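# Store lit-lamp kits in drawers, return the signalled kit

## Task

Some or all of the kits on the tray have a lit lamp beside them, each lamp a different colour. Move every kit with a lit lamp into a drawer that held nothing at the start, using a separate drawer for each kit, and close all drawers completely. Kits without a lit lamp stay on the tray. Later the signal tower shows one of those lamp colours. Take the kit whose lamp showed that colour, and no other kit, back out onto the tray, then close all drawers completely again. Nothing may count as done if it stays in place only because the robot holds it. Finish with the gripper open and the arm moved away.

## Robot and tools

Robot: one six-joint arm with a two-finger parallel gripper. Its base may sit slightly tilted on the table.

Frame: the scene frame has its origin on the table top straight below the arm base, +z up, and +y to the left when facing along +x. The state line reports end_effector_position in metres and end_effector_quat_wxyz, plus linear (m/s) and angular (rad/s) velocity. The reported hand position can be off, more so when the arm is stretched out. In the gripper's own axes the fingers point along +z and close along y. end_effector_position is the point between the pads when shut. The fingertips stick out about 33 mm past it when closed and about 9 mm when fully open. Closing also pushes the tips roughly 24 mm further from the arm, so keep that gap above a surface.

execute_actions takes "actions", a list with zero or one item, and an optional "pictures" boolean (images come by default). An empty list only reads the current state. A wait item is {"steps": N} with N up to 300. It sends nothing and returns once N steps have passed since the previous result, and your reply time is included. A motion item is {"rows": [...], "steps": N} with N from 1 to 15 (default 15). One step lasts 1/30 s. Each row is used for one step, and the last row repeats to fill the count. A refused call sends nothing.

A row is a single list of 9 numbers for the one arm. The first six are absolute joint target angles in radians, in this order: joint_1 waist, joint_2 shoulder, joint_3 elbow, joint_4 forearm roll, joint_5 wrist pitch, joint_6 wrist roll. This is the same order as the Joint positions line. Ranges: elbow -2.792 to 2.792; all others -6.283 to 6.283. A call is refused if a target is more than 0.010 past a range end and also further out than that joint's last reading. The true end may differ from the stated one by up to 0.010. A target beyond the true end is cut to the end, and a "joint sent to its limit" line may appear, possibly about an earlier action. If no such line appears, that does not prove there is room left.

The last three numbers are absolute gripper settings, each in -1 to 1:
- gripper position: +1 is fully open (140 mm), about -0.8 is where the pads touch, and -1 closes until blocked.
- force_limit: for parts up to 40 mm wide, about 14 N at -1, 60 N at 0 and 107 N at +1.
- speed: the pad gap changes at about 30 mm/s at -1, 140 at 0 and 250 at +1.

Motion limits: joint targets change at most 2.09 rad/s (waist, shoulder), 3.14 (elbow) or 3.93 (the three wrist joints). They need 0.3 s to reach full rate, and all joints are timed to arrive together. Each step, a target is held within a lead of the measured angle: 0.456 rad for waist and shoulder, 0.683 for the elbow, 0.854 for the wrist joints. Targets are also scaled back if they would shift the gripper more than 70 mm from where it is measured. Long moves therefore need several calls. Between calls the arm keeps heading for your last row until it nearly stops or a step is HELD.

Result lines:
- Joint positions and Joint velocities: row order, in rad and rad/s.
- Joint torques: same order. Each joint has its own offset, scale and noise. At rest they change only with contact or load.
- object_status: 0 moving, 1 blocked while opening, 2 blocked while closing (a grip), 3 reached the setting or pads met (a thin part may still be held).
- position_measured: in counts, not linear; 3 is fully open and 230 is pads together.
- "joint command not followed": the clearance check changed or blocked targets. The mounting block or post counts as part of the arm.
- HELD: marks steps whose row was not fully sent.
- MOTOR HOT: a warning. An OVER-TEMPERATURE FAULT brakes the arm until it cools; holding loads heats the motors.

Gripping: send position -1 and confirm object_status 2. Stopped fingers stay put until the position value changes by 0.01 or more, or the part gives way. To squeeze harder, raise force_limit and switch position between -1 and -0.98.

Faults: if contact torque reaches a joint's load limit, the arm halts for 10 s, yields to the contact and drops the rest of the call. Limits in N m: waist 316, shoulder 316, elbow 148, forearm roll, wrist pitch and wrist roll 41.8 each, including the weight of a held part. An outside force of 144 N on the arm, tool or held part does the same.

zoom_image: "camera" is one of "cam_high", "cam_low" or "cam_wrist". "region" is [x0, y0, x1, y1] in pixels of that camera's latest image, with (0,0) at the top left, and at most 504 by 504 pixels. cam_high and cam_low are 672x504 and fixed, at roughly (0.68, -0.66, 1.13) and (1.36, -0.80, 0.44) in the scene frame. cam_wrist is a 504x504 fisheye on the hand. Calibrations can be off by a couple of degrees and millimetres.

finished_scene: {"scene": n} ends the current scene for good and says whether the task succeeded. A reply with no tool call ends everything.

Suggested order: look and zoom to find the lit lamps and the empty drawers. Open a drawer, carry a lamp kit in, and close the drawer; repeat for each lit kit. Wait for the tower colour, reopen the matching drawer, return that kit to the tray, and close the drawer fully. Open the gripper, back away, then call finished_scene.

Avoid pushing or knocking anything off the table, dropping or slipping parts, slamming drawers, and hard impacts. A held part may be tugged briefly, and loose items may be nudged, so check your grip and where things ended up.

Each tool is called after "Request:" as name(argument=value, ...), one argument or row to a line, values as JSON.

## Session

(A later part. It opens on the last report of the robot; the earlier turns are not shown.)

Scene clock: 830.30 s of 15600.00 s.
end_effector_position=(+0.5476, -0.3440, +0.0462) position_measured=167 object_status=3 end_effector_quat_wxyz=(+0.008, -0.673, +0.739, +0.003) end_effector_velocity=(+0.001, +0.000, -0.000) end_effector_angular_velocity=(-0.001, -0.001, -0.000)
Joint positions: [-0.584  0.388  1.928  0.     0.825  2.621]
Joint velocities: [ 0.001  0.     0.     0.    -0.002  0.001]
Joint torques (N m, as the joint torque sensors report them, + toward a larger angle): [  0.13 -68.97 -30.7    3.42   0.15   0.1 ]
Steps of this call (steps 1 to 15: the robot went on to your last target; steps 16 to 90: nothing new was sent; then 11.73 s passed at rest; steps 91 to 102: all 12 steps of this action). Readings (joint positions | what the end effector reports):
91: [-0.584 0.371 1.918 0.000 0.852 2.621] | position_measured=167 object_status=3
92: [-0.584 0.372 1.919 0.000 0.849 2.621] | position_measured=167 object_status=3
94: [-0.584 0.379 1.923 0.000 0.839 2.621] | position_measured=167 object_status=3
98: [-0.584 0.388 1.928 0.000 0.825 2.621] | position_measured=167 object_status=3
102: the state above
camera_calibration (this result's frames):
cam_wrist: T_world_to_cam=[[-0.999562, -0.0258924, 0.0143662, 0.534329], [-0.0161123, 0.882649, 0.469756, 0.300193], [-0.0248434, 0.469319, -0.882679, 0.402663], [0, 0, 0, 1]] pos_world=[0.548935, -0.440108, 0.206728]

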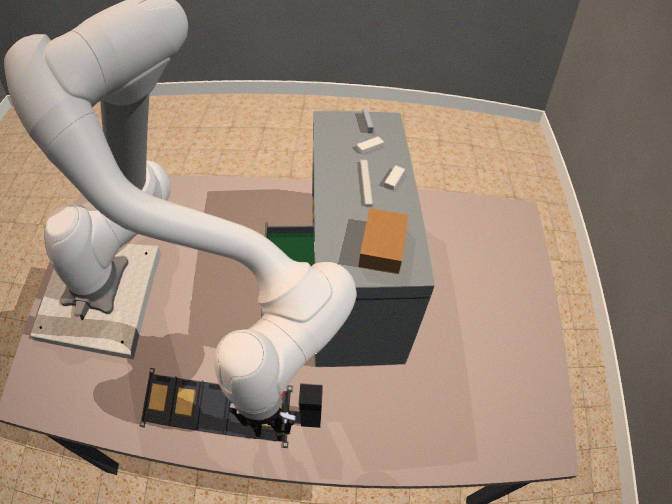

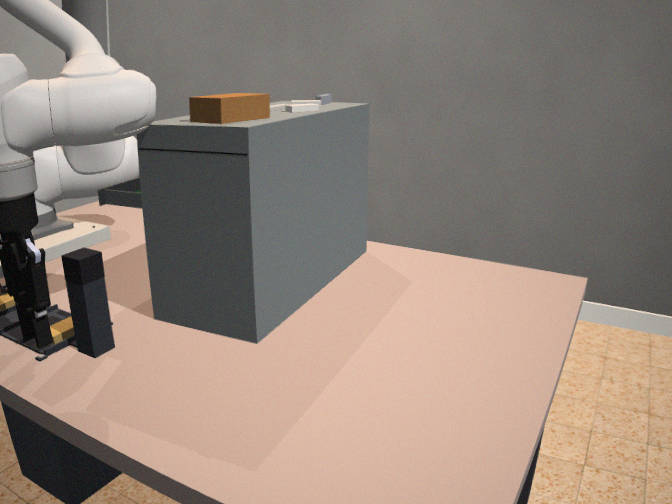

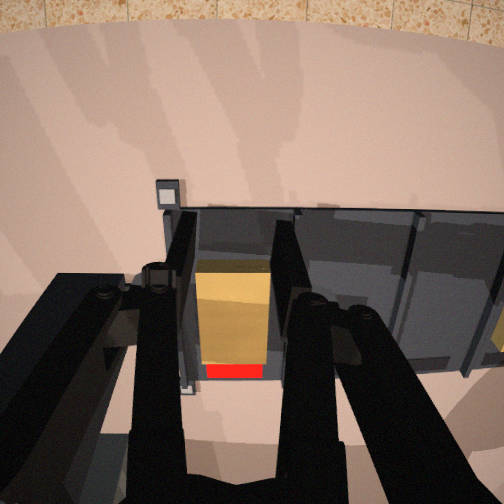

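Request:
execute_actions(
  actions=[
    {"rows":[[-0.581,0.387,1.9298,0,0.8243,2.624,-0.3,0,-0.5],[-0.578,0.386,1.9318,0,0.8235,2.627,-0.3,0,-0.5],[-0.575,0.3845,1.9338,0,0.8228,2.630,-0.3,0,-0.5],[-0.572,0.3833,1.9358,0,0.822,2.633,-0.3,0,-0.5]],"steps":12},
  ],
)

Scene clock: 844.50 s of 15600.00 s.
end_effector_position=(+0.5500, -0.3398, +0.0482) position_measured=167 object_status=3 end_effector_quat_wxyz=(+0.009, -0.672, +0.740, +0.001) end_effector_velocity=(-0.000, -0.000, -0.000) end_effector_angular_velocity=(+0.001, +0.001, -0.001)
Joint positions: [-0.577  0.384  1.93   0.002  0.823  2.629]
Joint velocities: [-0.001  0.     0.     0.     0.    -0.   ]
Joint torques (N m, as the joint torque sensors report them, + toward a larger angle): [ 10.9  -58.46 -21.02  -0.07   0.12   0.11]
FORCE FAULT: contact force on the arm reached its limit, and the arm stopped for 10 seconds. The contact can be on any part of the arm, not only on its tool. The arm's remaining commands of this call were not run. The arm holds still and accepts commands again. Move the arm away from the contact; if what it grips holds it there, let go first. Pushing or pulling that hard again can fault the arm again.
The stop began at step 96 of this call (marked STOPPED below). From that step on the arm followed nothing that you had sent. 7 steps, steps kept back included, did not run and will not run. Nothing is kept back now, and the robot has no last target.
Steps of this call (steps 1 to 15: the robot went on to your last target; steps 16 to 90: nothing new was sent; then 1.00 s passed at rest; steps 91 to 95: the first 5 steps of this action; steps 96 to 396: the stop). Readings (joint positions | what the end effector reports):
91: [-0.584 0.388 1.928 -0.000 0.825 2.621] | position_measured=167 object_status=3
92: [-0.583 0.388 1.929 -0.000 0.825 2.622] | position_measured=167 object_status=3
94: [-0.579 0.386 1.931 0.000 0.823 2.627] | position_measured=167 object_status=3
96: [-0.577 0.384 1.930 0.002 0.823 2.629] | position_measured=167 object_status=3 STOPPED
98: [-0.577 0.384 1.930 0.002 0.823 2.629] | position_measured=167 object_status=3
396: the state above
camera_calibration (this result's frames):
cam_wrist: T_world_to_cam=[[-0.999674, -0.0234595, 0.0101213, 0.537953], [-0.0159783, 0.883149, 0.468821, 0.295722], [-0.0199369, 0.468506, -0.883235, 0.39953], [0, 0, 0, 1]] pos_world=[0.550468, -0.435728, 0.208793]

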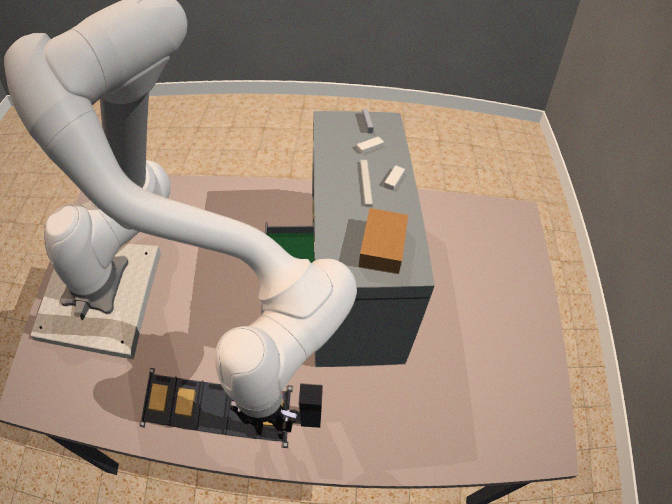

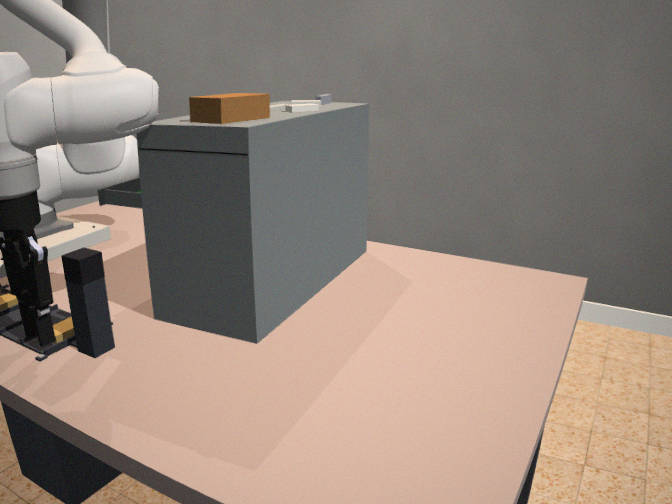

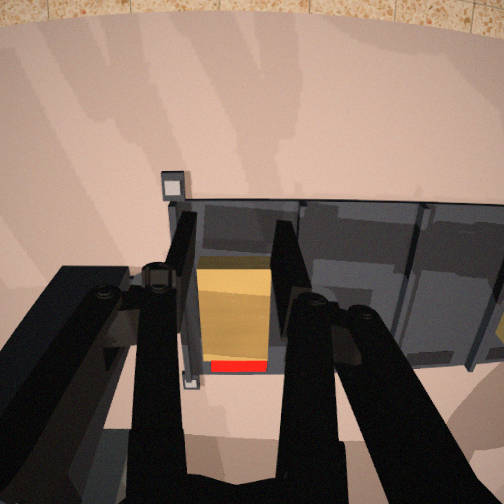

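Request:
execute_actions(
  actions=[
    {"rows":[[-0.585,0.383,1.928,0,0.828,2.621,-0.3,0,-0.5],[-0.59,0.373,1.92,0,0.845,2.616,-0.3,0,-0.5],[-0.595,0.36,1.91,0,0.87,2.61,-0.3,0,-0.5],[-0.6,0.345,1.9,0,0.9,2.6,-0.3,0,-0.5],[-0.61,0.345,1.885,0.04,0.935,2.57,-0.3,0,-0.5],[-0.62,0.355,1.872,0.09,0.975,2.54,-0.3,0,-0.5],[-0.63,0.366,1.858,0.14,1.015,2.51,-0.3,0,-0.5],[-0.64,0.3764,1.8453,0.1813,1.0512,2.475,-0.3,0,-0.5]],"steps":15},
  ],
)

Scene clock: 861.60 s of 15600.00 s.
end_effector_position=(+0.5485, -0.3255, +0.0962) position_measured=167 object_status=3 end_effector_quat_wxyz=(+0.075, -0.666, +0.738, +0.077) end_effector_velocity=(+0.000, +0.004, +0.001) end_effector_angular_velocity=(+0.010, +0.001, +0.002)
Joint positions: [-0.64   0.376  1.845  0.181  1.051  2.475]
Joint velocities: [ 0.001  0.    -0.     0.007  0.008 -0.004]
Joint torques (N m, as the joint torque sensors report them, + toward a larger angle): [  0.03 -70.75 -32.13   3.98   0.48  -0.24]
Steps of this call (steps 1 to 90: nothing new was sent; then 13.60 s passed at rest; steps 91 to 105: all 15 steps of this action). Readings (joint positions | what the end effector reports):
91: [-0.577 0.384 1.930 0.002 0.823 2.629] | position_measured=167 object_status=3
92: [-0.580 0.384 1.930 0.002 0.824 2.626] | position_measured=167 object_status=3
94: [-0.588 0.374 1.921 0.001 0.845 2.617] | position_measured=167 object_status=3
98: [-0.611 0.351 1.884 0.042 0.941 2.565] | position_measured=167 object_status=3
105: the state above
camera_calibration (this result's frames):
cam_wrist: T_world_to_cam=[[-0.999755, -0.0195572, 0.0104106, 0.537531], [-0.00847909, 0.77186, 0.635736, 0.204255], [-0.0204687, 0.635492, -0.771836, 0.479134], [0, 0, 0, 1]] pos_world=[0.548938, -0.451629, 0.234365]

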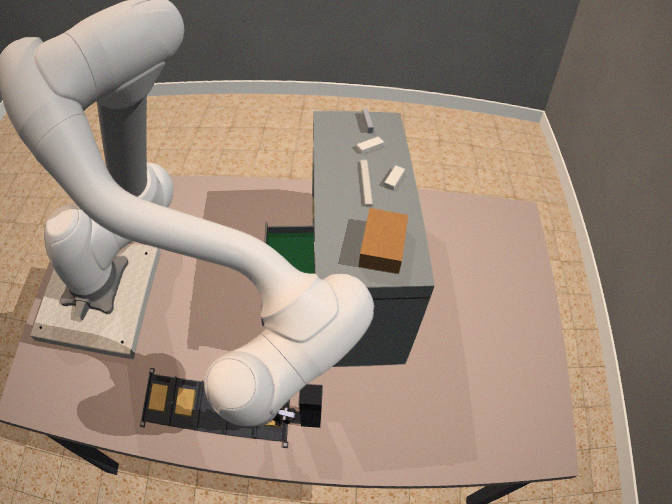

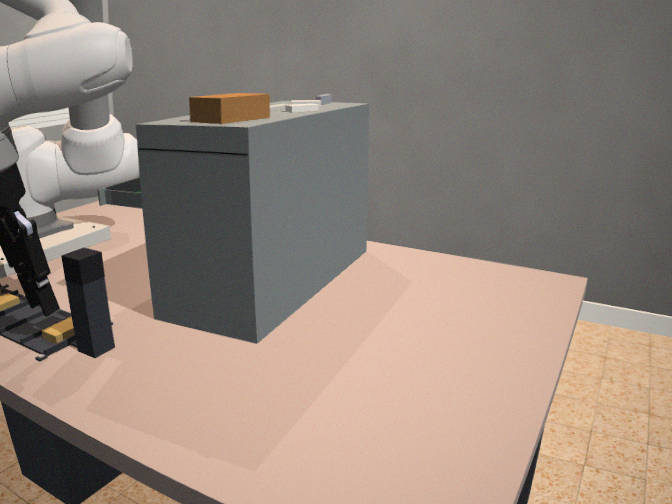

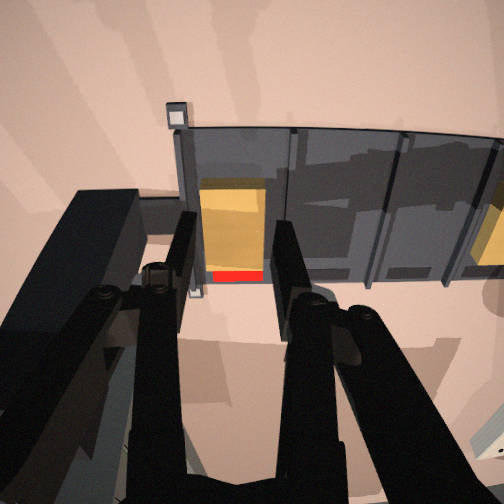

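Request:
execute_actions(
  actions=[
    {"rows":[[-0.64,0.3898,1.8533,0.1838,1.0302,2.470,-0.3,0,-0.5],[-0.64,0.403,1.8613,0.1863,1.0093,2.4655,-0.3,0,-0.5],[-0.64,0.4165,1.8693,0.1888,0.9883,2.461,-0.3,0,-0.5],[-0.64,0.4215,1.8723,0.1897,0.9803,2.459,-0.3,0,-0.5],[-0.64,0.4266,1.8754,0.1907,0.9723,2.457,-0.3,0,-0.5]],"steps":15},
  ],
)

Scene clock: 866.20 s of 15600.00 s.
end_effector_position=(+0.5491, -0.3248, +0.0496) position_measured=167 object_status=3 end_effector_quat_wxyz=(+0.075, -0.666, +0.738, +0.077) end_effector_velocity=(-0.000, -0.000, -0.001) end_effector_angular_velocity=(+0.001, -0.000, -0.001)
Joint positions: [-0.64   0.427  1.875  0.191  0.972  2.457]
Joint velocities: [-0.001  0.     0.001  0.001 -0.001 -0.   ]
Joint torques (N m, as the joint torque sensors report them, + toward a larger angle): [  0.44 -65.39 -25.58   2.71   0.28   0.2 ]
Steps of this call (steps 1 to 15: the robot went on to your last target; steps 16 to 90: nothing new was sent; then 1.10 s passed at rest; steps 91 to 105: all 15 steps of this action). Readings (joint positions | what the end effector reports):
91: [-0.640 0.376 1.845 0.181 1.051 2.475] | position_measured=167 object_status=3
92: [-0.640 0.379 1.847 0.182 1.047 2.474] | position_measured=167 object_status=3
94: [-0.640 0.398 1.858 0.185 1.017 2.467] | position_measured=167 object_status=3
98: [-0.640 0.426 1.875 0.190 0.974 2.457] | position_measured=167 object_status=3
105: the state above
camera_calibration (this result's frames):
cam_wrist: T_world_to_cam=[[-0.999755, -0.0198226, 0.00988827, 0.538551], [-0.00900884, 0.771628, 0.63601, 0.233515], [-0.0202374, 0.635765, -0.771617, 0.442733], [0, 0, 0, 1]] pos_world=[0.549482, -0.450985, 0.187777]

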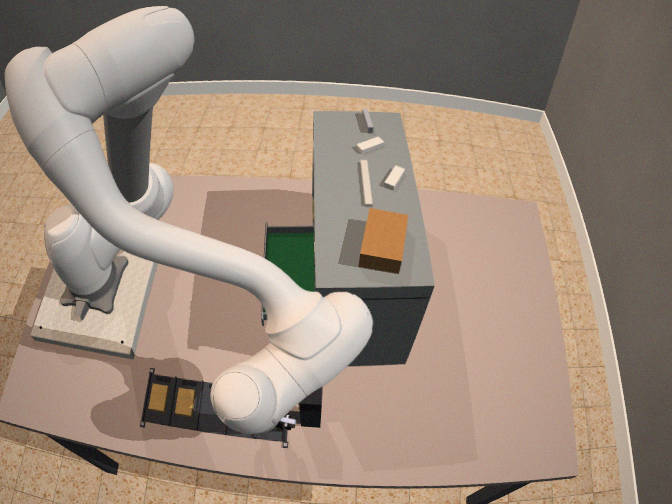

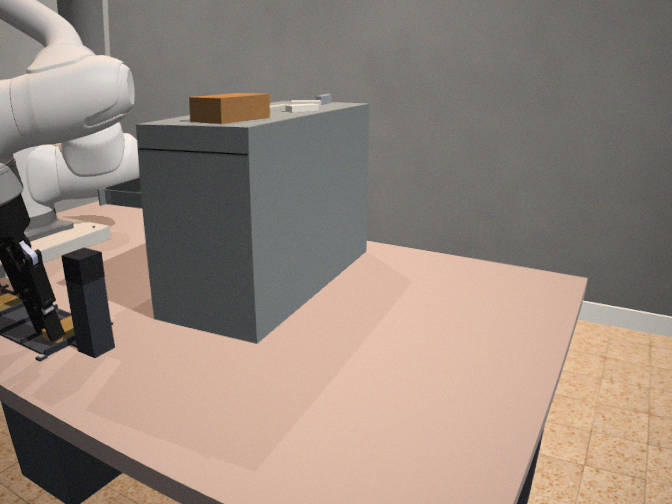

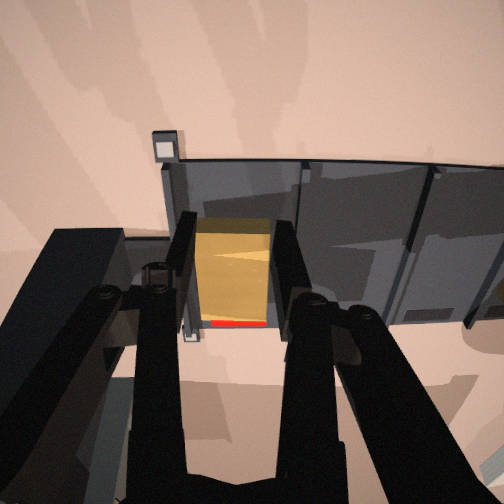

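Request:
execute_actions(
  actions=[
    {"rows":[[-0.64,0.4255,1.8748,0.1905,0.974,2.457,-1,0,-0.7]],"steps":15},
  ],
  pictures=false,
)

Request:
execute_actions(
  actions=[
    {"steps":12},
  ],
)

Scene clock: 868.57 s of 15600.00 s.
end_effector_position=(+0.5495, -0.3252, +0.0509) position_measured=212 object_status=0 end_effector_quat_wxyz=(+0.075, -0.666, +0.738, +0.076) end_effector_velocity=(+0.000, -0.000, -0.000) end_effector_angular_velocity=(-0.000, -0.000, -0.001)
Joint positions: [-0.64   0.425  1.874  0.191  0.974  2.457]
Joint velocities: [-0.     0.     0.     0.    -0.001  0.001]
Joint torques (N m, as the joint torque sensors report them, + toward a larger angle): [ 10.39 -29.93  -4.93   5.48  -3.78   0.06]
Steps of this call (steps 1 to 15: the robot went on to your last target; steps 16 to 56: nothing new was sent; steps 57 to 71: all 15 steps of this action). Readings (joint positions | what the end effector reports):
57: [-0.640 0.427 1.875 0.191 0.972 2.457] | position_measured=167 object_status=0
58: [-0.640 0.426 1.875 0.191 0.972 2.457] | position_measured=168 object_status=0
60: [-0.640 0.426 1.875 0.190 0.974 2.457] | position_measured=175 object_status=0
64: [-0.640 0.425 1.875 0.190 0.974 2.457] | position_measured=188 object_status=0
71: the state above

Scene clock: 868.97 s of 15600.00 s.
end_effector_position=(+0.5491, -0.3248, +0.0506) position_measured=233 object_status=3 end_effector_quat_wxyz=(+0.075, -0.666, +0.738, +0.077) end_effector_velocity=(-0.000, +0.000, -0.000) end_effector_angular_velocity=(+0.001, +0.001, -0.001)
Joint positions: [-0.64   0.425  1.875  0.191  0.974  2.457]
Joint velocities: [ 0.     0.     0.    -0.     0.     0.001]
Joint torques (N m, as the joint torque sensors report them, + toward a larger angle): [ 11.6  -18.55   7.67   4.49   0.93   0.13]
Steps of this call (steps 1 to 12: the robot went on to your last target). Readings (joint positions | what the end effector reports):
1: [-0.640 0.425 1.874 0.191 0.974 2.457] | position_measured=216 object_status=0
2: [-0.640 0.425 1.874 0.191 0.974 2.457] | position_measured=219 object_status=0
4: [-0.640 0.425 1.874 0.191 0.974 2.457] | position_measured=226 object_status=0
8: [-0.640 0.425 1.875 0.191 0.974 2.457] | position_measured=233 object_status=0
12: the state above
camera_calibration (this result's frames):
cam_wrist: T_world_to_cam=[[-0.99975, -0.0201223, 0.00976526, 0.538478], [-0.00931649, 0.771565, 0.636083, 0.233041], [-0.020334, 0.635832, -0.771559, 0.443554], [0, 0, 0, 1]] pos_world=[0.549534, -0.450997, 0.188737]

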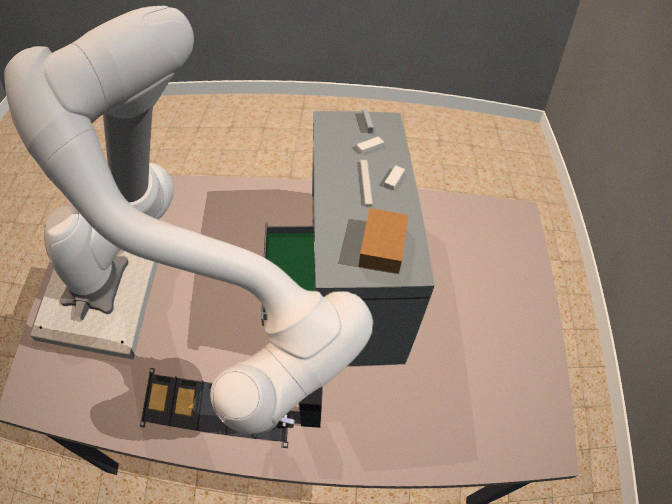

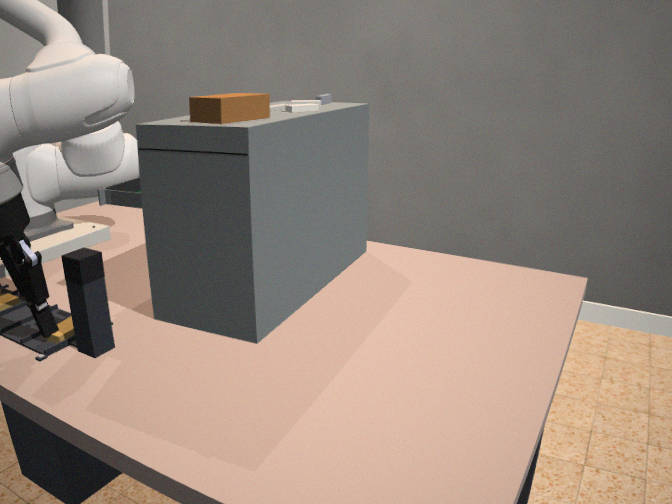

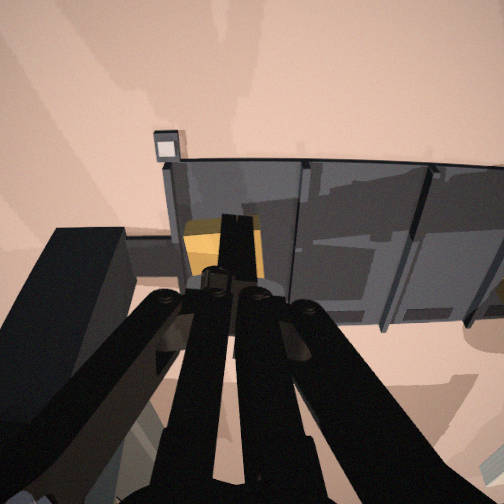

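Request:
execute_actions(
  actions=[
    {"rows":[[-0.64,0.4165,1.8693,0.1888,0.9883,2.461,-1,0,0],[-0.64,0.403,1.8613,0.1863,1.0093,2.4655,-1,0,0],[-0.64,0.3898,1.8533,0.1838,1.0302,2.470,-1,0,0],[-0.64,0.3898,1.8533,0.1838,1.0302,2.470,-0.3,0,0]],"steps":15},
  ],
)

Scene clock: 874.13 s of 15600.00 s.
end_effector_position=(+0.5490, -0.3254, +0.0837) position_measured=167 object_status=0 end_effector_quat_wxyz=(+0.075, -0.666, +0.738, +0.077) end_effector_velocity=(+0.001, -0.000, +0.001) end_effector_angular_velocity=(-0.002, -0.002, +0.000)
Joint positions: [-0.64   0.39   1.853  0.184  1.03   2.47 ]
Joint velocities: [ 0.001 -0.001 -0.     0.    -0.001  0.   ]
Joint torques (N m, as the joint torque sensors report them, + toward a larger angle): [  0.02 -72.47 -32.49   3.89   0.48   0.06]
Steps of this call (steps 1 to 15: the robot went on to your last target; steps 16 to 90: nothing new was sent; then 1.67 s passed at rest; steps 91 to 105: all 15 steps of this action). Readings (joint positions | what the end effector reports):
91: [-0.640 0.425 1.875 0.190 0.974 2.457] | position_measured=233 object_status=3
92: [-0.640 0.423 1.874 0.190 0.978 2.458] | position_measured=233 object_status=3
94: [-0.640 0.408 1.865 0.187 1.004 2.464] | position_measured=233 object_status=0
98: [-0.640 0.390 1.854 0.184 1.030 2.470] | position_measured=207 object_status=0
105: the state above
camera_calibration (this result's frames):
cam_wrist: T_world_to_cam=[[-0.99975, -0.0199869, 0.010044, 0.5381], [-0.00903255, 0.7715, 0.636166, 0.212202], [-0.0204639, 0.635916, -0.771487, 0.469532], [0, 0, 0, 1]] pos_world=[0.54949, -0.451541, 0.221838]

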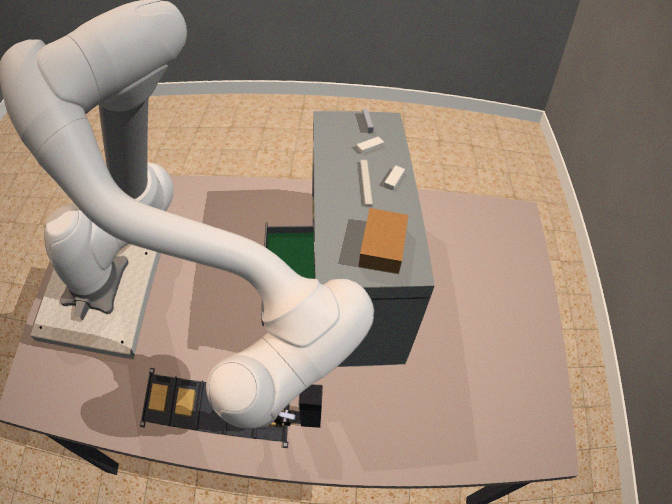

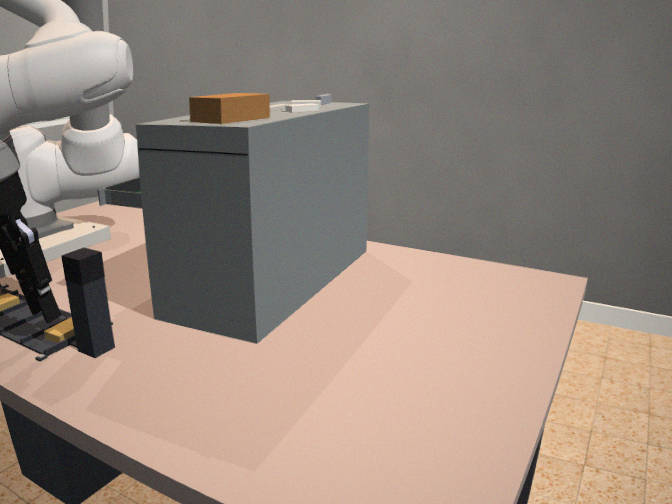

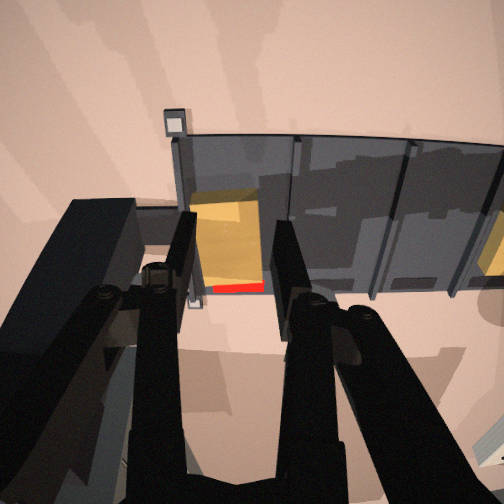

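Request:
execute_actions(
  actions=[
    {"rows":[[-0.64,0.3898,1.8533,0.1838,1.0302,2.470,-1,0,0.5],[-0.64,0.3898,1.8533,0.1838,1.0302,2.470,-1,0,0.5],[-0.64,0.3898,1.8533,0.1838,1.0302,2.470,-1,0,0.5],[-0.64,0.3898,1.8533,0.1838,1.0302,2.470,-1,0,0.5],[-0.64,0.3898,1.8533,0.1838,1.0302,2.470,-1,0,0.5],[-0.64,0.403,1.8613,0.1863,1.0093,2.4655,-1,0,0.5],[-0.64,0.412,1.8666,0.188,0.9953,2.4625,-1,0,0.5],[-0.64,0.418,1.8702,0.189,0.986,2.4605,-1,0,0.5],[-0.64,0.421,1.872,0.1896,0.981,2.459,-1,0,0.5]],"steps":15},
  ],
  pictures=false,
)

Scene clock: 886.40 s of 15600.00 s.
end_effector_position=(+0.5492, -0.3251, +0.0549) position_measured=233 object_status=3 end_effector_quat_wxyz=(+0.075, -0.666, +0.738, +0.076) end_effector_velocity=(-0.000, +0.001, -0.002) end_effector_angular_velocity=(+0.001, +0.001, +0.001)
Joint positions: [-0.64   0.421  1.872  0.19   0.981  2.459]
Joint velocities: [ 0.001  0.002  0.001  0.    -0.001 -0.001]
Joint torques (N m, as the joint torque sensors report them, + toward a larger angle): [  0.17 -76.03 -31.47   3.77   0.51   0.01]
Steps of this call (steps 1 to 15: the robot went on to your last target; steps 16 to 90: nothing new was sent; then 8.77 s passed at rest; steps 91 to 105: all 15 steps of this action). Readings (joint positions | what the end effector reports):
91: [-0.640 0.390 1.853 0.184 1.030 2.470] | position_measured=167 object_status=0
92: [-0.640 0.390 1.853 0.184 1.030 2.470] | position_measured=171 object_status=0
94: [-0.640 0.390 1.853 0.184 1.030 2.470] | position_measured=192 object_status=0
98: [-0.640 0.400 1.859 0.185 1.014 2.467] | position_measured=233 object_status=0
105: the state above

No contact yet; lower in ~1 mm steps.

Request:
execute_actions(
  actions=[
    {"rows":[[-0.64,0.4225,1.8729,0.1899,0.9787,2.4585,-1,0,0.5],[-0.64,0.4235,1.8735,0.19,0.977,2.458,-1,0,0.5],[-0.64,0.4245,1.8741,0.1902,0.9755,2.4577,-1,0,0.5]],"steps":10},
  ],
  pictures=false,
)

Scene clock: 889.70 s of 15600.00 s.
end_effector_position=(+0.5491, -0.3250, +0.0516) position_measured=233 object_status=3 end_effector_quat_wxyz=(+0.075, -0.666, +0.738, +0.076) end_effector_velocity=(-0.000, +0.000, -0.001) end_effector_angular_velocity=(+0.001, +0.001, +0.000)
Joint positions: [-0.64   0.424  1.874  0.19   0.976  2.458]
Joint velocities: [ 0.     0.002  0.001 -0.    -0.001 -0.   ]
Joint torques (N m, as the joint torque sensors report them, + toward a larger angle): [  3.23 -55.75 -21.11   3.93  -1.91   0.07]
Steps of this call (steps 1 to 15: the robot went on to your last target; steps 16 to 89: nothing new was sent; steps 90 to 99: all 10 steps of this action). Readings (joint positions | what the end effector reports):
90: [-0.640 0.421 1.872 0.190 0.981 2.459] | position_measured=233 object_status=3
91: [-0.640 0.422 1.872 0.190 0.980 2.459] | position_measured=233 object_status=3
93: [-0.640 0.424 1.874 0.190 0.977 2.458] | position_measured=233 object_status=3
97: [-0.640 0.424 1.874 0.190 0.976 2.458] | position_measured=233 object_status=3
99: the state above

Pressing ~25 N. Drag −x 8 mm.

Request:
execute_actions(
  actions=[
    {"rows":[[-0.6417,0.4225,1.8774,0.1902,0.9742,2.456,-1,0,0.5],[-0.6435,0.4205,1.8807,0.1902,0.973,2.4542,-1,0,0.5],[-0.6452,0.4184,1.884,0.1902,0.9718,2.4525,-1,0,0.5],[-0.6469,0.4164,1.8873,0.1902,0.9705,2.4507,-1,0,0.5],[-0.6486,0.4144,1.8906,0.1902,0.9693,2.449,-1,0,0.5]],"steps":15},
  ],
)

Scene clock: 893.20 s of 15600.00 s.
end_effector_position=(+0.5398, -0.3246, +0.0513) position_measured=233 object_status=3 end_effector_quat_wxyz=(+0.076, -0.666, +0.738, +0.076) end_effector_velocity=(-0.001, -0.000, -0.000) end_effector_angular_velocity=(-0.001, +0.001, +0.001)
Joint positions: [-0.649  0.414  1.891  0.19   0.969  2.449]
Joint velocities: [-0.     0.     0.    -0.002  0.001  0.   ]
Joint torques (N m, as the joint torque sensors report them, + toward a larger angle): [ -5.58 -48.89  -6.92  -2.11   3.79   0.11]
Steps of this call (steps 1 to 15: the robot went on to your last target; steps 16 to 90: nothing new was sent; steps 91 to 105: all 15 steps of this action). Readings (joint positions | what the end effector reports):
91: [-0.640 0.424 1.874 0.190 0.975 2.458] | position_measured=233 object_status=3
92: [-0.640 0.424 1.875 0.190 0.975 2.457] | position_measured=233 object_status=3
94: [-0.643 0.420 1.881 0.191 0.973 2.454] | position_measured=233 object_status=3
98: [-0.648 0.415 1.890 0.191 0.969 2.449] | position_measured=233 object_status=3
105: the state above
camera_calibration (this result's frames):
cam_wrist: T_world_to_cam=[[-0.999781, -0.0189665, 0.00889524, 0.529652], [-0.00898769, 0.771901, 0.635679, 0.232295], [-0.0189228, 0.63546, -0.771902, 0.442901], [0, 0, 0, 1]] pos_world=[0.540004, -0.450709, 0.189499]

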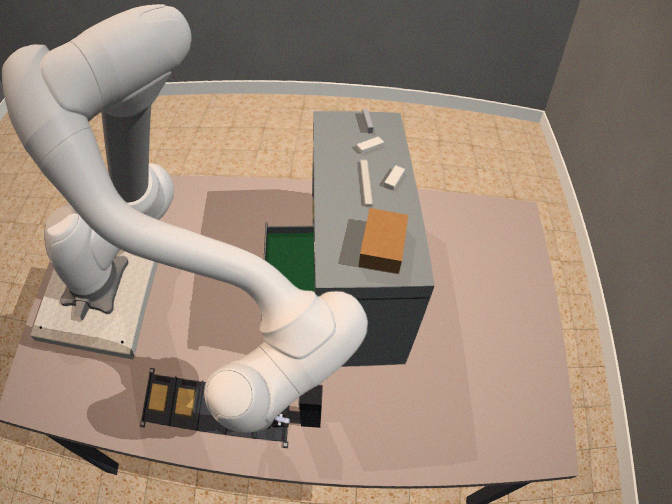

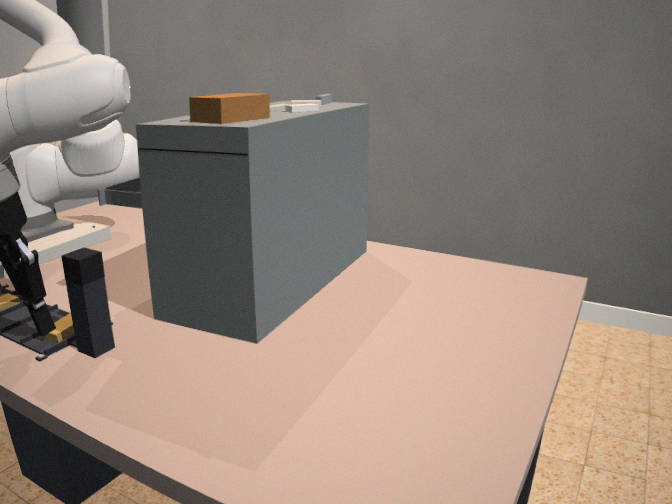

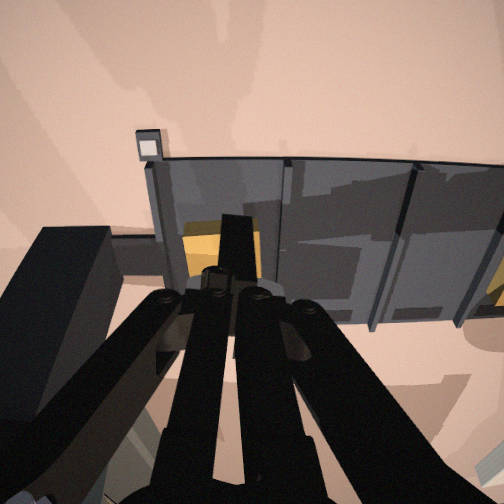

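Request:
execute_actions(
  actions=[
    {"rows":[[-0.6486,0.405,1.885,0.1885,0.984,2.452,-1,0,0.5],[-0.6486,0.395,1.879,0.1865,1.0,2.4555,-1,0,0.5],[-0.645,0.395,1.868,0.185,1.012,2.4600,-0.3,0,0.5],[-0.6417,0.401,1.8646,0.1863,1.008,2.4632,-0.3,0,0.5],[-0.6417,0.401,1.8646,0.1863,1.008,2.4632,-0.3,0,0.5],[-0.6417,0.401,1.8646,0.1863,1.008,2.4632,-0.3,0,0.5],[-0.6417,0.401,1.8646,0.1863,1.008,2.4632,-0.3,0,0.5],[-0.6417,0.4144,1.8726,0.1888,0.987,2.4587,-0.3,0,0.5],[-0.6417,0.4195,1.8757,0.1897,0.979,2.457,-0.3,0,0.5],[-0.6417,0.4245,1.8787,0.1907,0.971,2.4553,-0.3,0,0.5]],"steps":15},
  ],
)

Scene clock: 899.67 s of 15600.00 s.
end_effector_position=(+0.5472, -0.3249, +0.0498) position_measured=167 object_status=0 end_effector_quat_wxyz=(+0.075, -0.666, +0.738, +0.076) end_effector_velocity=(-0.000, -0.000, -0.003) end_effector_angular_velocity=(+0.000, -0.001, -0.001)
Joint positions: [-0.642  0.424  1.879  0.191  0.971  2.455]
Joint velocities: [-0.001  0.003  0.002  0.002 -0.005 -0.001]
Joint torques (N m, as the joint torque sensors report them, + toward a larger angle): [  0.13 -72.38 -31.7    3.71   0.55  -0.01]
Steps of this call (steps 1 to 15: the robot went on to your last target; steps 16 to 90: nothing new was sent; then 2.97 s passed at rest; steps 91 to 105: all 15 steps of this action). Readings (joint positions | what the end effector reports):
91: [-0.649 0.414 1.891 0.190 0.969 2.449] | position_measured=233 object_status=3
92: [-0.649 0.412 1.890 0.189 0.973 2.450] | position_measured=233 object_status=3
94: [-0.648 0.400 1.880 0.187 0.996 2.455] | position_measured=233 object_status=0
98: [-0.642 0.401 1.865 0.186 1.008 2.463] | position_measured=187 object_status=0
105: the state above
camera_calibration (this result's frames):
cam_wrist: T_world_to_cam=[[-0.999761, -0.0195931, 0.00968963, 0.536762], [-0.00896195, 0.771754, 0.635858, 0.233445], [-0.0199364, 0.635619, -0.771745, 0.442592], [0, 0, 0, 1]] pos_world=[0.54755, -0.450966, 0.187929]

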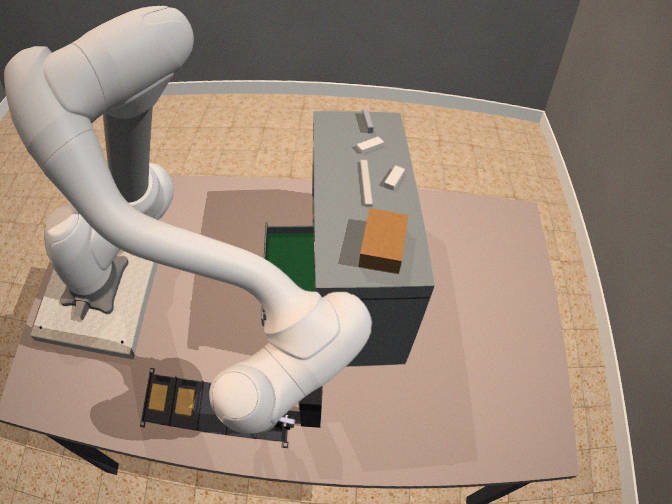

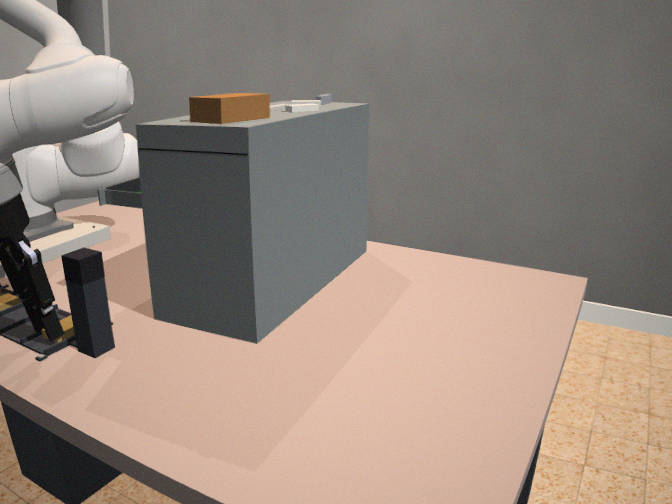

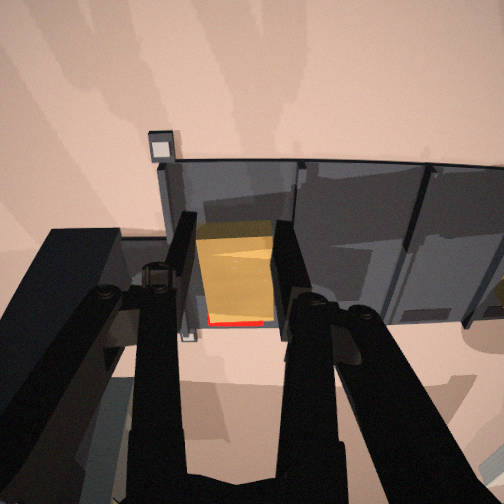

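Request:
execute_actions(
  actions=[
    {"rows":[[-0.6417,0.426,1.8796,0.191,0.9686,2.4548,-0.3,0,0.5],[-0.6417,0.4275,1.8805,0.1913,0.9662,2.4543,-0.3,0,0.5],[-0.6417,0.429,1.8814,0.1916,0.9638,2.4538,-0.3,0,0.5]],"steps":10},
  ],
  pictures=false,
)

Scene clock: 902.80 s of 15600.00 s.
end_effector_position=(+0.5471, -0.3246, +0.0454) position_measured=167 object_status=3 end_effector_quat_wxyz=(+0.075, -0.666, +0.738, +0.076) end_effector_velocity=(+0.000, -0.000, +0.000) end_effector_angular_velocity=(-0.001, -0.001, +0.001)
Joint positions: [-0.642  0.429  1.881  0.192  0.964  2.454]
Joint velocities: [-0.    -0.001 -0.     0.    -0.    -0.001]
Joint torques (N m, as the joint torque sensors report them, + toward a larger angle): [  0.83 -69.59 -28.38   3.41   0.06   0.18]
Steps of this call (steps 1 to 15: the robot went on to your last target; steps 16 to 84: nothing new was sent; steps 85 to 94: all 10 steps of this action). Readings (joint positions | what the end effector reports):
85: [-0.642 0.425 1.879 0.191 0.971 2.455] | position_measured=167 object_status=3
86: [-0.642 0.425 1.879 0.191 0.970 2.455] | position_measured=167 object_status=3
88: [-0.642 0.428 1.881 0.191 0.966 2.454] | position_measured=167 object_status=3
92: [-0.642 0.429 1.881 0.192 0.964 2.454] | position_measured=167 object_status=3
94: the state above

Light floor touch. Raise 2 mm and close.

Request:
execute_actions(
  actions=[
    {"rows":[[-0.6417,0.427,1.8802,0.1912,0.967,2.4545,-0.3,0,-0.7],[-0.6417,0.427,1.8802,0.1912,0.967,2.4545,-0.3,0,-0.7],[-0.6417,0.427,1.8802,0.1912,0.967,2.4545,-1,0.3,-0.7]],"steps":15},
  ],
)

Scene clock: 905.37 s of 15600.00 s.
end_effector_position=(+0.5471, -0.3247, +0.0473) position_measured=179 object_status=2 end_effector_quat_wxyz=(+0.075, -0.666, +0.738, +0.076) end_effector_velocity=(+0.000, -0.001, +0.000) end_effector_angular_velocity=(-0.002, -0.001, +0.000)
Joint positions: [-0.642  0.427  1.88   0.191  0.967  2.454]
Joint velocities: [-0.    -0.    -0.    -0.001 -0.001 -0.   ]
Joint torques (N m, as the joint torque sensors report them, + toward a larger angle): [  0.38 -74.04 -31.1    3.72   0.67   0.14]
Steps of this call (steps 1 to 15: the robot went on to your last target; steps 16 to 62: nothing new was sent; steps 63 to 77: all 15 steps of this action). Readings (joint positions | what the end effector reports):
63: [-0.642 0.429 1.881 0.192 0.964 2.454] | position_measured=167 object_status=3
64: [-0.642 0.428 1.881 0.192 0.965 2.454] | position_measured=167 object_status=3
66: [-0.642 0.427 1.881 0.192 0.967 2.454] | position_measured=168 object_status=0
70: [-0.642 0.427 1.880 0.191 0.967 2.454] | position_measured=179 object_status=0
77: the state above
camera_calibration (this result's frames):
cam_wrist: T_world_to_cam=[[-0.999762, -0.0195505, 0.00972624, 0.536755], [-0.00890508, 0.771733, 0.635885, 0.234871], [-0.0199379, 0.635646, -0.771723, 0.440571], [0, 0, 0, 1]] pos_world=[0.547503, -0.450811, 0.185427]

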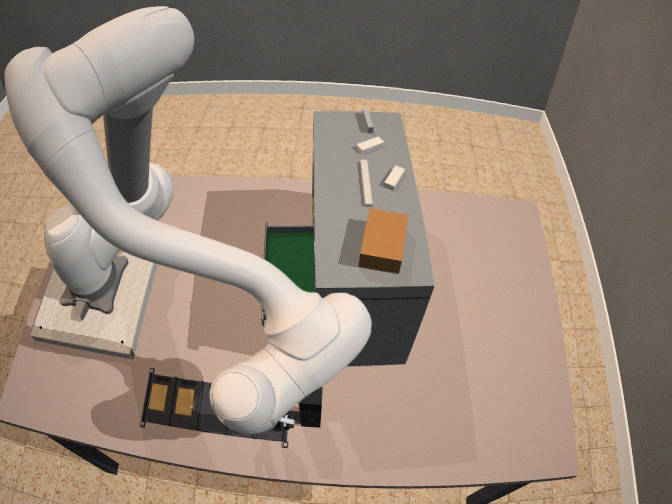

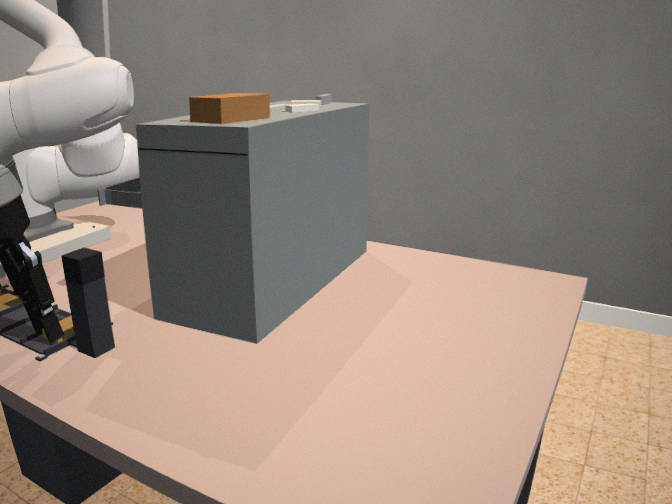

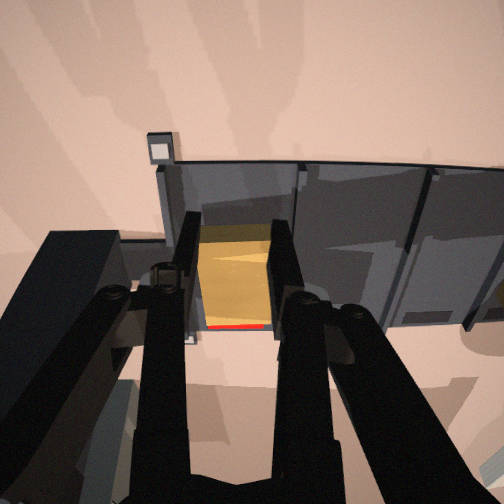

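Request:
execute_actions(
  actions=[
    {"rows":[[-0.6417,0.427,1.8802,0.1912,0.967,2.4545,-0.98,0.45,-0.7],[-0.6417,0.427,1.8802,0.1912,0.967,2.4545,-0.98,0.45,-0.7],[-0.6417,0.4144,1.8726,0.1888,0.987,2.4587,-0.98,0.45,-0.7],[-0.6417,0.401,1.8646,0.1863,1.008,2.4632,-0.98,0.45,-0.7],[-0.6417,0.376,1.849,0.1813,1.05,2.473,-0.98,0.45,-0.7],[-0.6417,0.34,1.84,0.175,1.095,2.48,-0.98,0.45,-0.7],[-0.6417,0.29,1.84,0.16,1.14,2.49,-0.98,0.45,-0.7],[-0.6417,0.23,1.85,0.14,1.17,2.5,-0.98,0.45,-0.7],[-0.6417,0.16,1.86,0.11,1.17,2.52,-0.98,0.45,-0.7],[-0.6417,0.09,1.875,0.07,1.15,2.54,-0.98,0.45,-0.7],[-0.6417,0.02,1.89,0.03,1.12,2.56,-0.98,0.45,-0.7],[-0.6417,-0.05,1.9,0,1.09,2.58,-0.98,0.45,-0.7]],"steps":15},
  ],
  pictures=false,
)

Request:
execute_actions(
  actions=[
    {"steps":20},
  ],
)

Scene clock: 926.80 s of 15600.00 s.
end_effector_position=(+0.5138, -0.3274, +0.2030) position_measured=181 object_status=2 end_effector_quat_wxyz=(+0.054, -0.671, +0.739, +0.018) end_effector_velocity=(-0.122, -0.052, +0.428) end_effector_angular_velocity=(-0.730, -0.385, -0.063)
Joint positions: [-0.642  0.187  1.867  0.107  1.105  2.517]
Joint velocities: [ 0.    -0.82   0.114 -0.367 -0.072  0.216]
Joint torques (N m, as the joint torque sensors report them, + toward a larger angle): [  0.21 -57.74 -35.09   4.05   0.35  -0.15]
Steps of this call (steps 1 to 15: the robot went on to your last target; steps 16 to 90: nothing new was sent; then 17.93 s passed at rest; steps 91 to 105: all 15 steps of this action). Readings (joint positions | what the end effector reports):
91: [-0.642 0.427 1.880 0.191 0.967 2.454] | position_measured=179 object_status=0
92: [-0.642 0.427 1.880 0.191 0.967 2.455] | position_measured=181 object_status=0
94: [-0.642 0.424 1.879 0.190 0.972 2.456] | position_measured=181 object_status=0
98: [-0.642 0.368 1.851 0.180 1.054 2.473] | position_measured=181 object_status=2
105: the state above

Scene clock: 927.47 s of 15600.00 s.
end_effector_position=(+0.4677, -0.3338, +0.3229) position_measured=181 object_status=2 end_effector_quat_wxyz=(+0.025, -0.663, +0.742, -0.096) end_effector_velocity=(+0.001, -0.001, +0.001) end_effector_angular_velocity=(-0.001, -0.001, -0.001)
Joint positions: [-0.642 -0.05   1.9    0.     1.09   2.58 ]
Joint velocities: [-0.001  0.001 -0.001  0.    -0.001 -0.   ]
Joint torques (N m, as the joint torque sensors report them, + toward a larger angle): [ -0.9  -37.63 -40.42   4.47  -0.46   0.24]
Steps of this call (steps 1 to 20: the robot went on to your last target). Readings (joint positions | what the end effector reports):
1: [-0.642 0.159 1.870 0.094 1.103 2.525] | position_measured=181 object_status=2
2: [-0.642 0.131 1.874 0.082 1.101 2.532] | position_measured=181 object_status=2
4: [-0.642 0.076 1.882 0.057 1.098 2.547] | position_measured=181 object_status=2
8: [-0.642 -0.026 1.896 0.011 1.092 2.574] | position_measured=181 object_status=2
20: the state above
camera_calibration (this result's frames):
cam_wrist: T_world_to_cam=[[-0.989934, -0.0138671, -0.140851, 0.500381], [-0.0630028, 0.934324, 0.350813, 0.237584], [0.126735, 0.356156, -0.925792, 0.545314], [0, 0, 0, 1]] pos_world=[0.441202, -0.409258, 0.491979]

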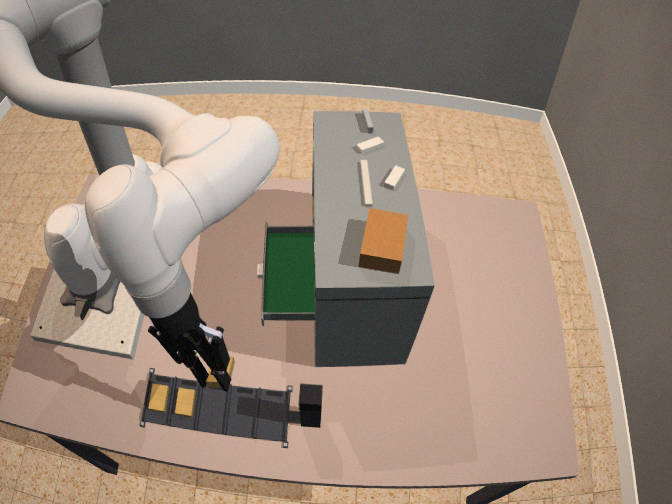

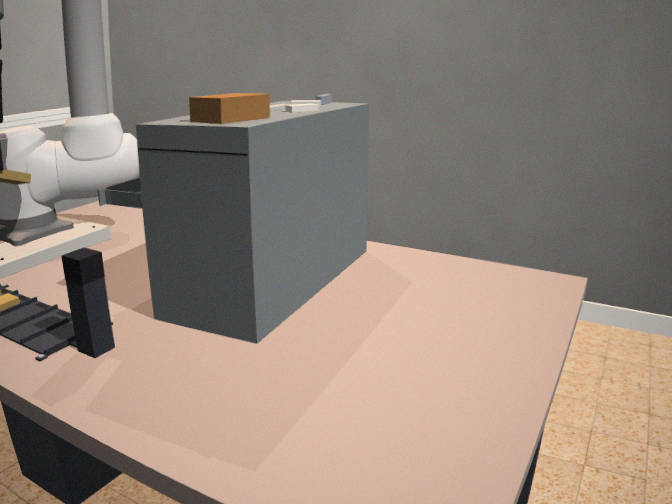

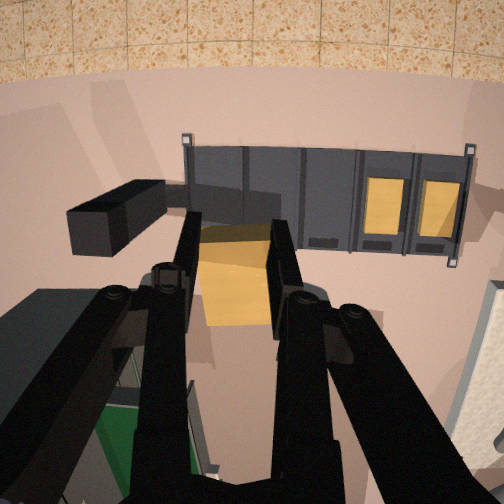

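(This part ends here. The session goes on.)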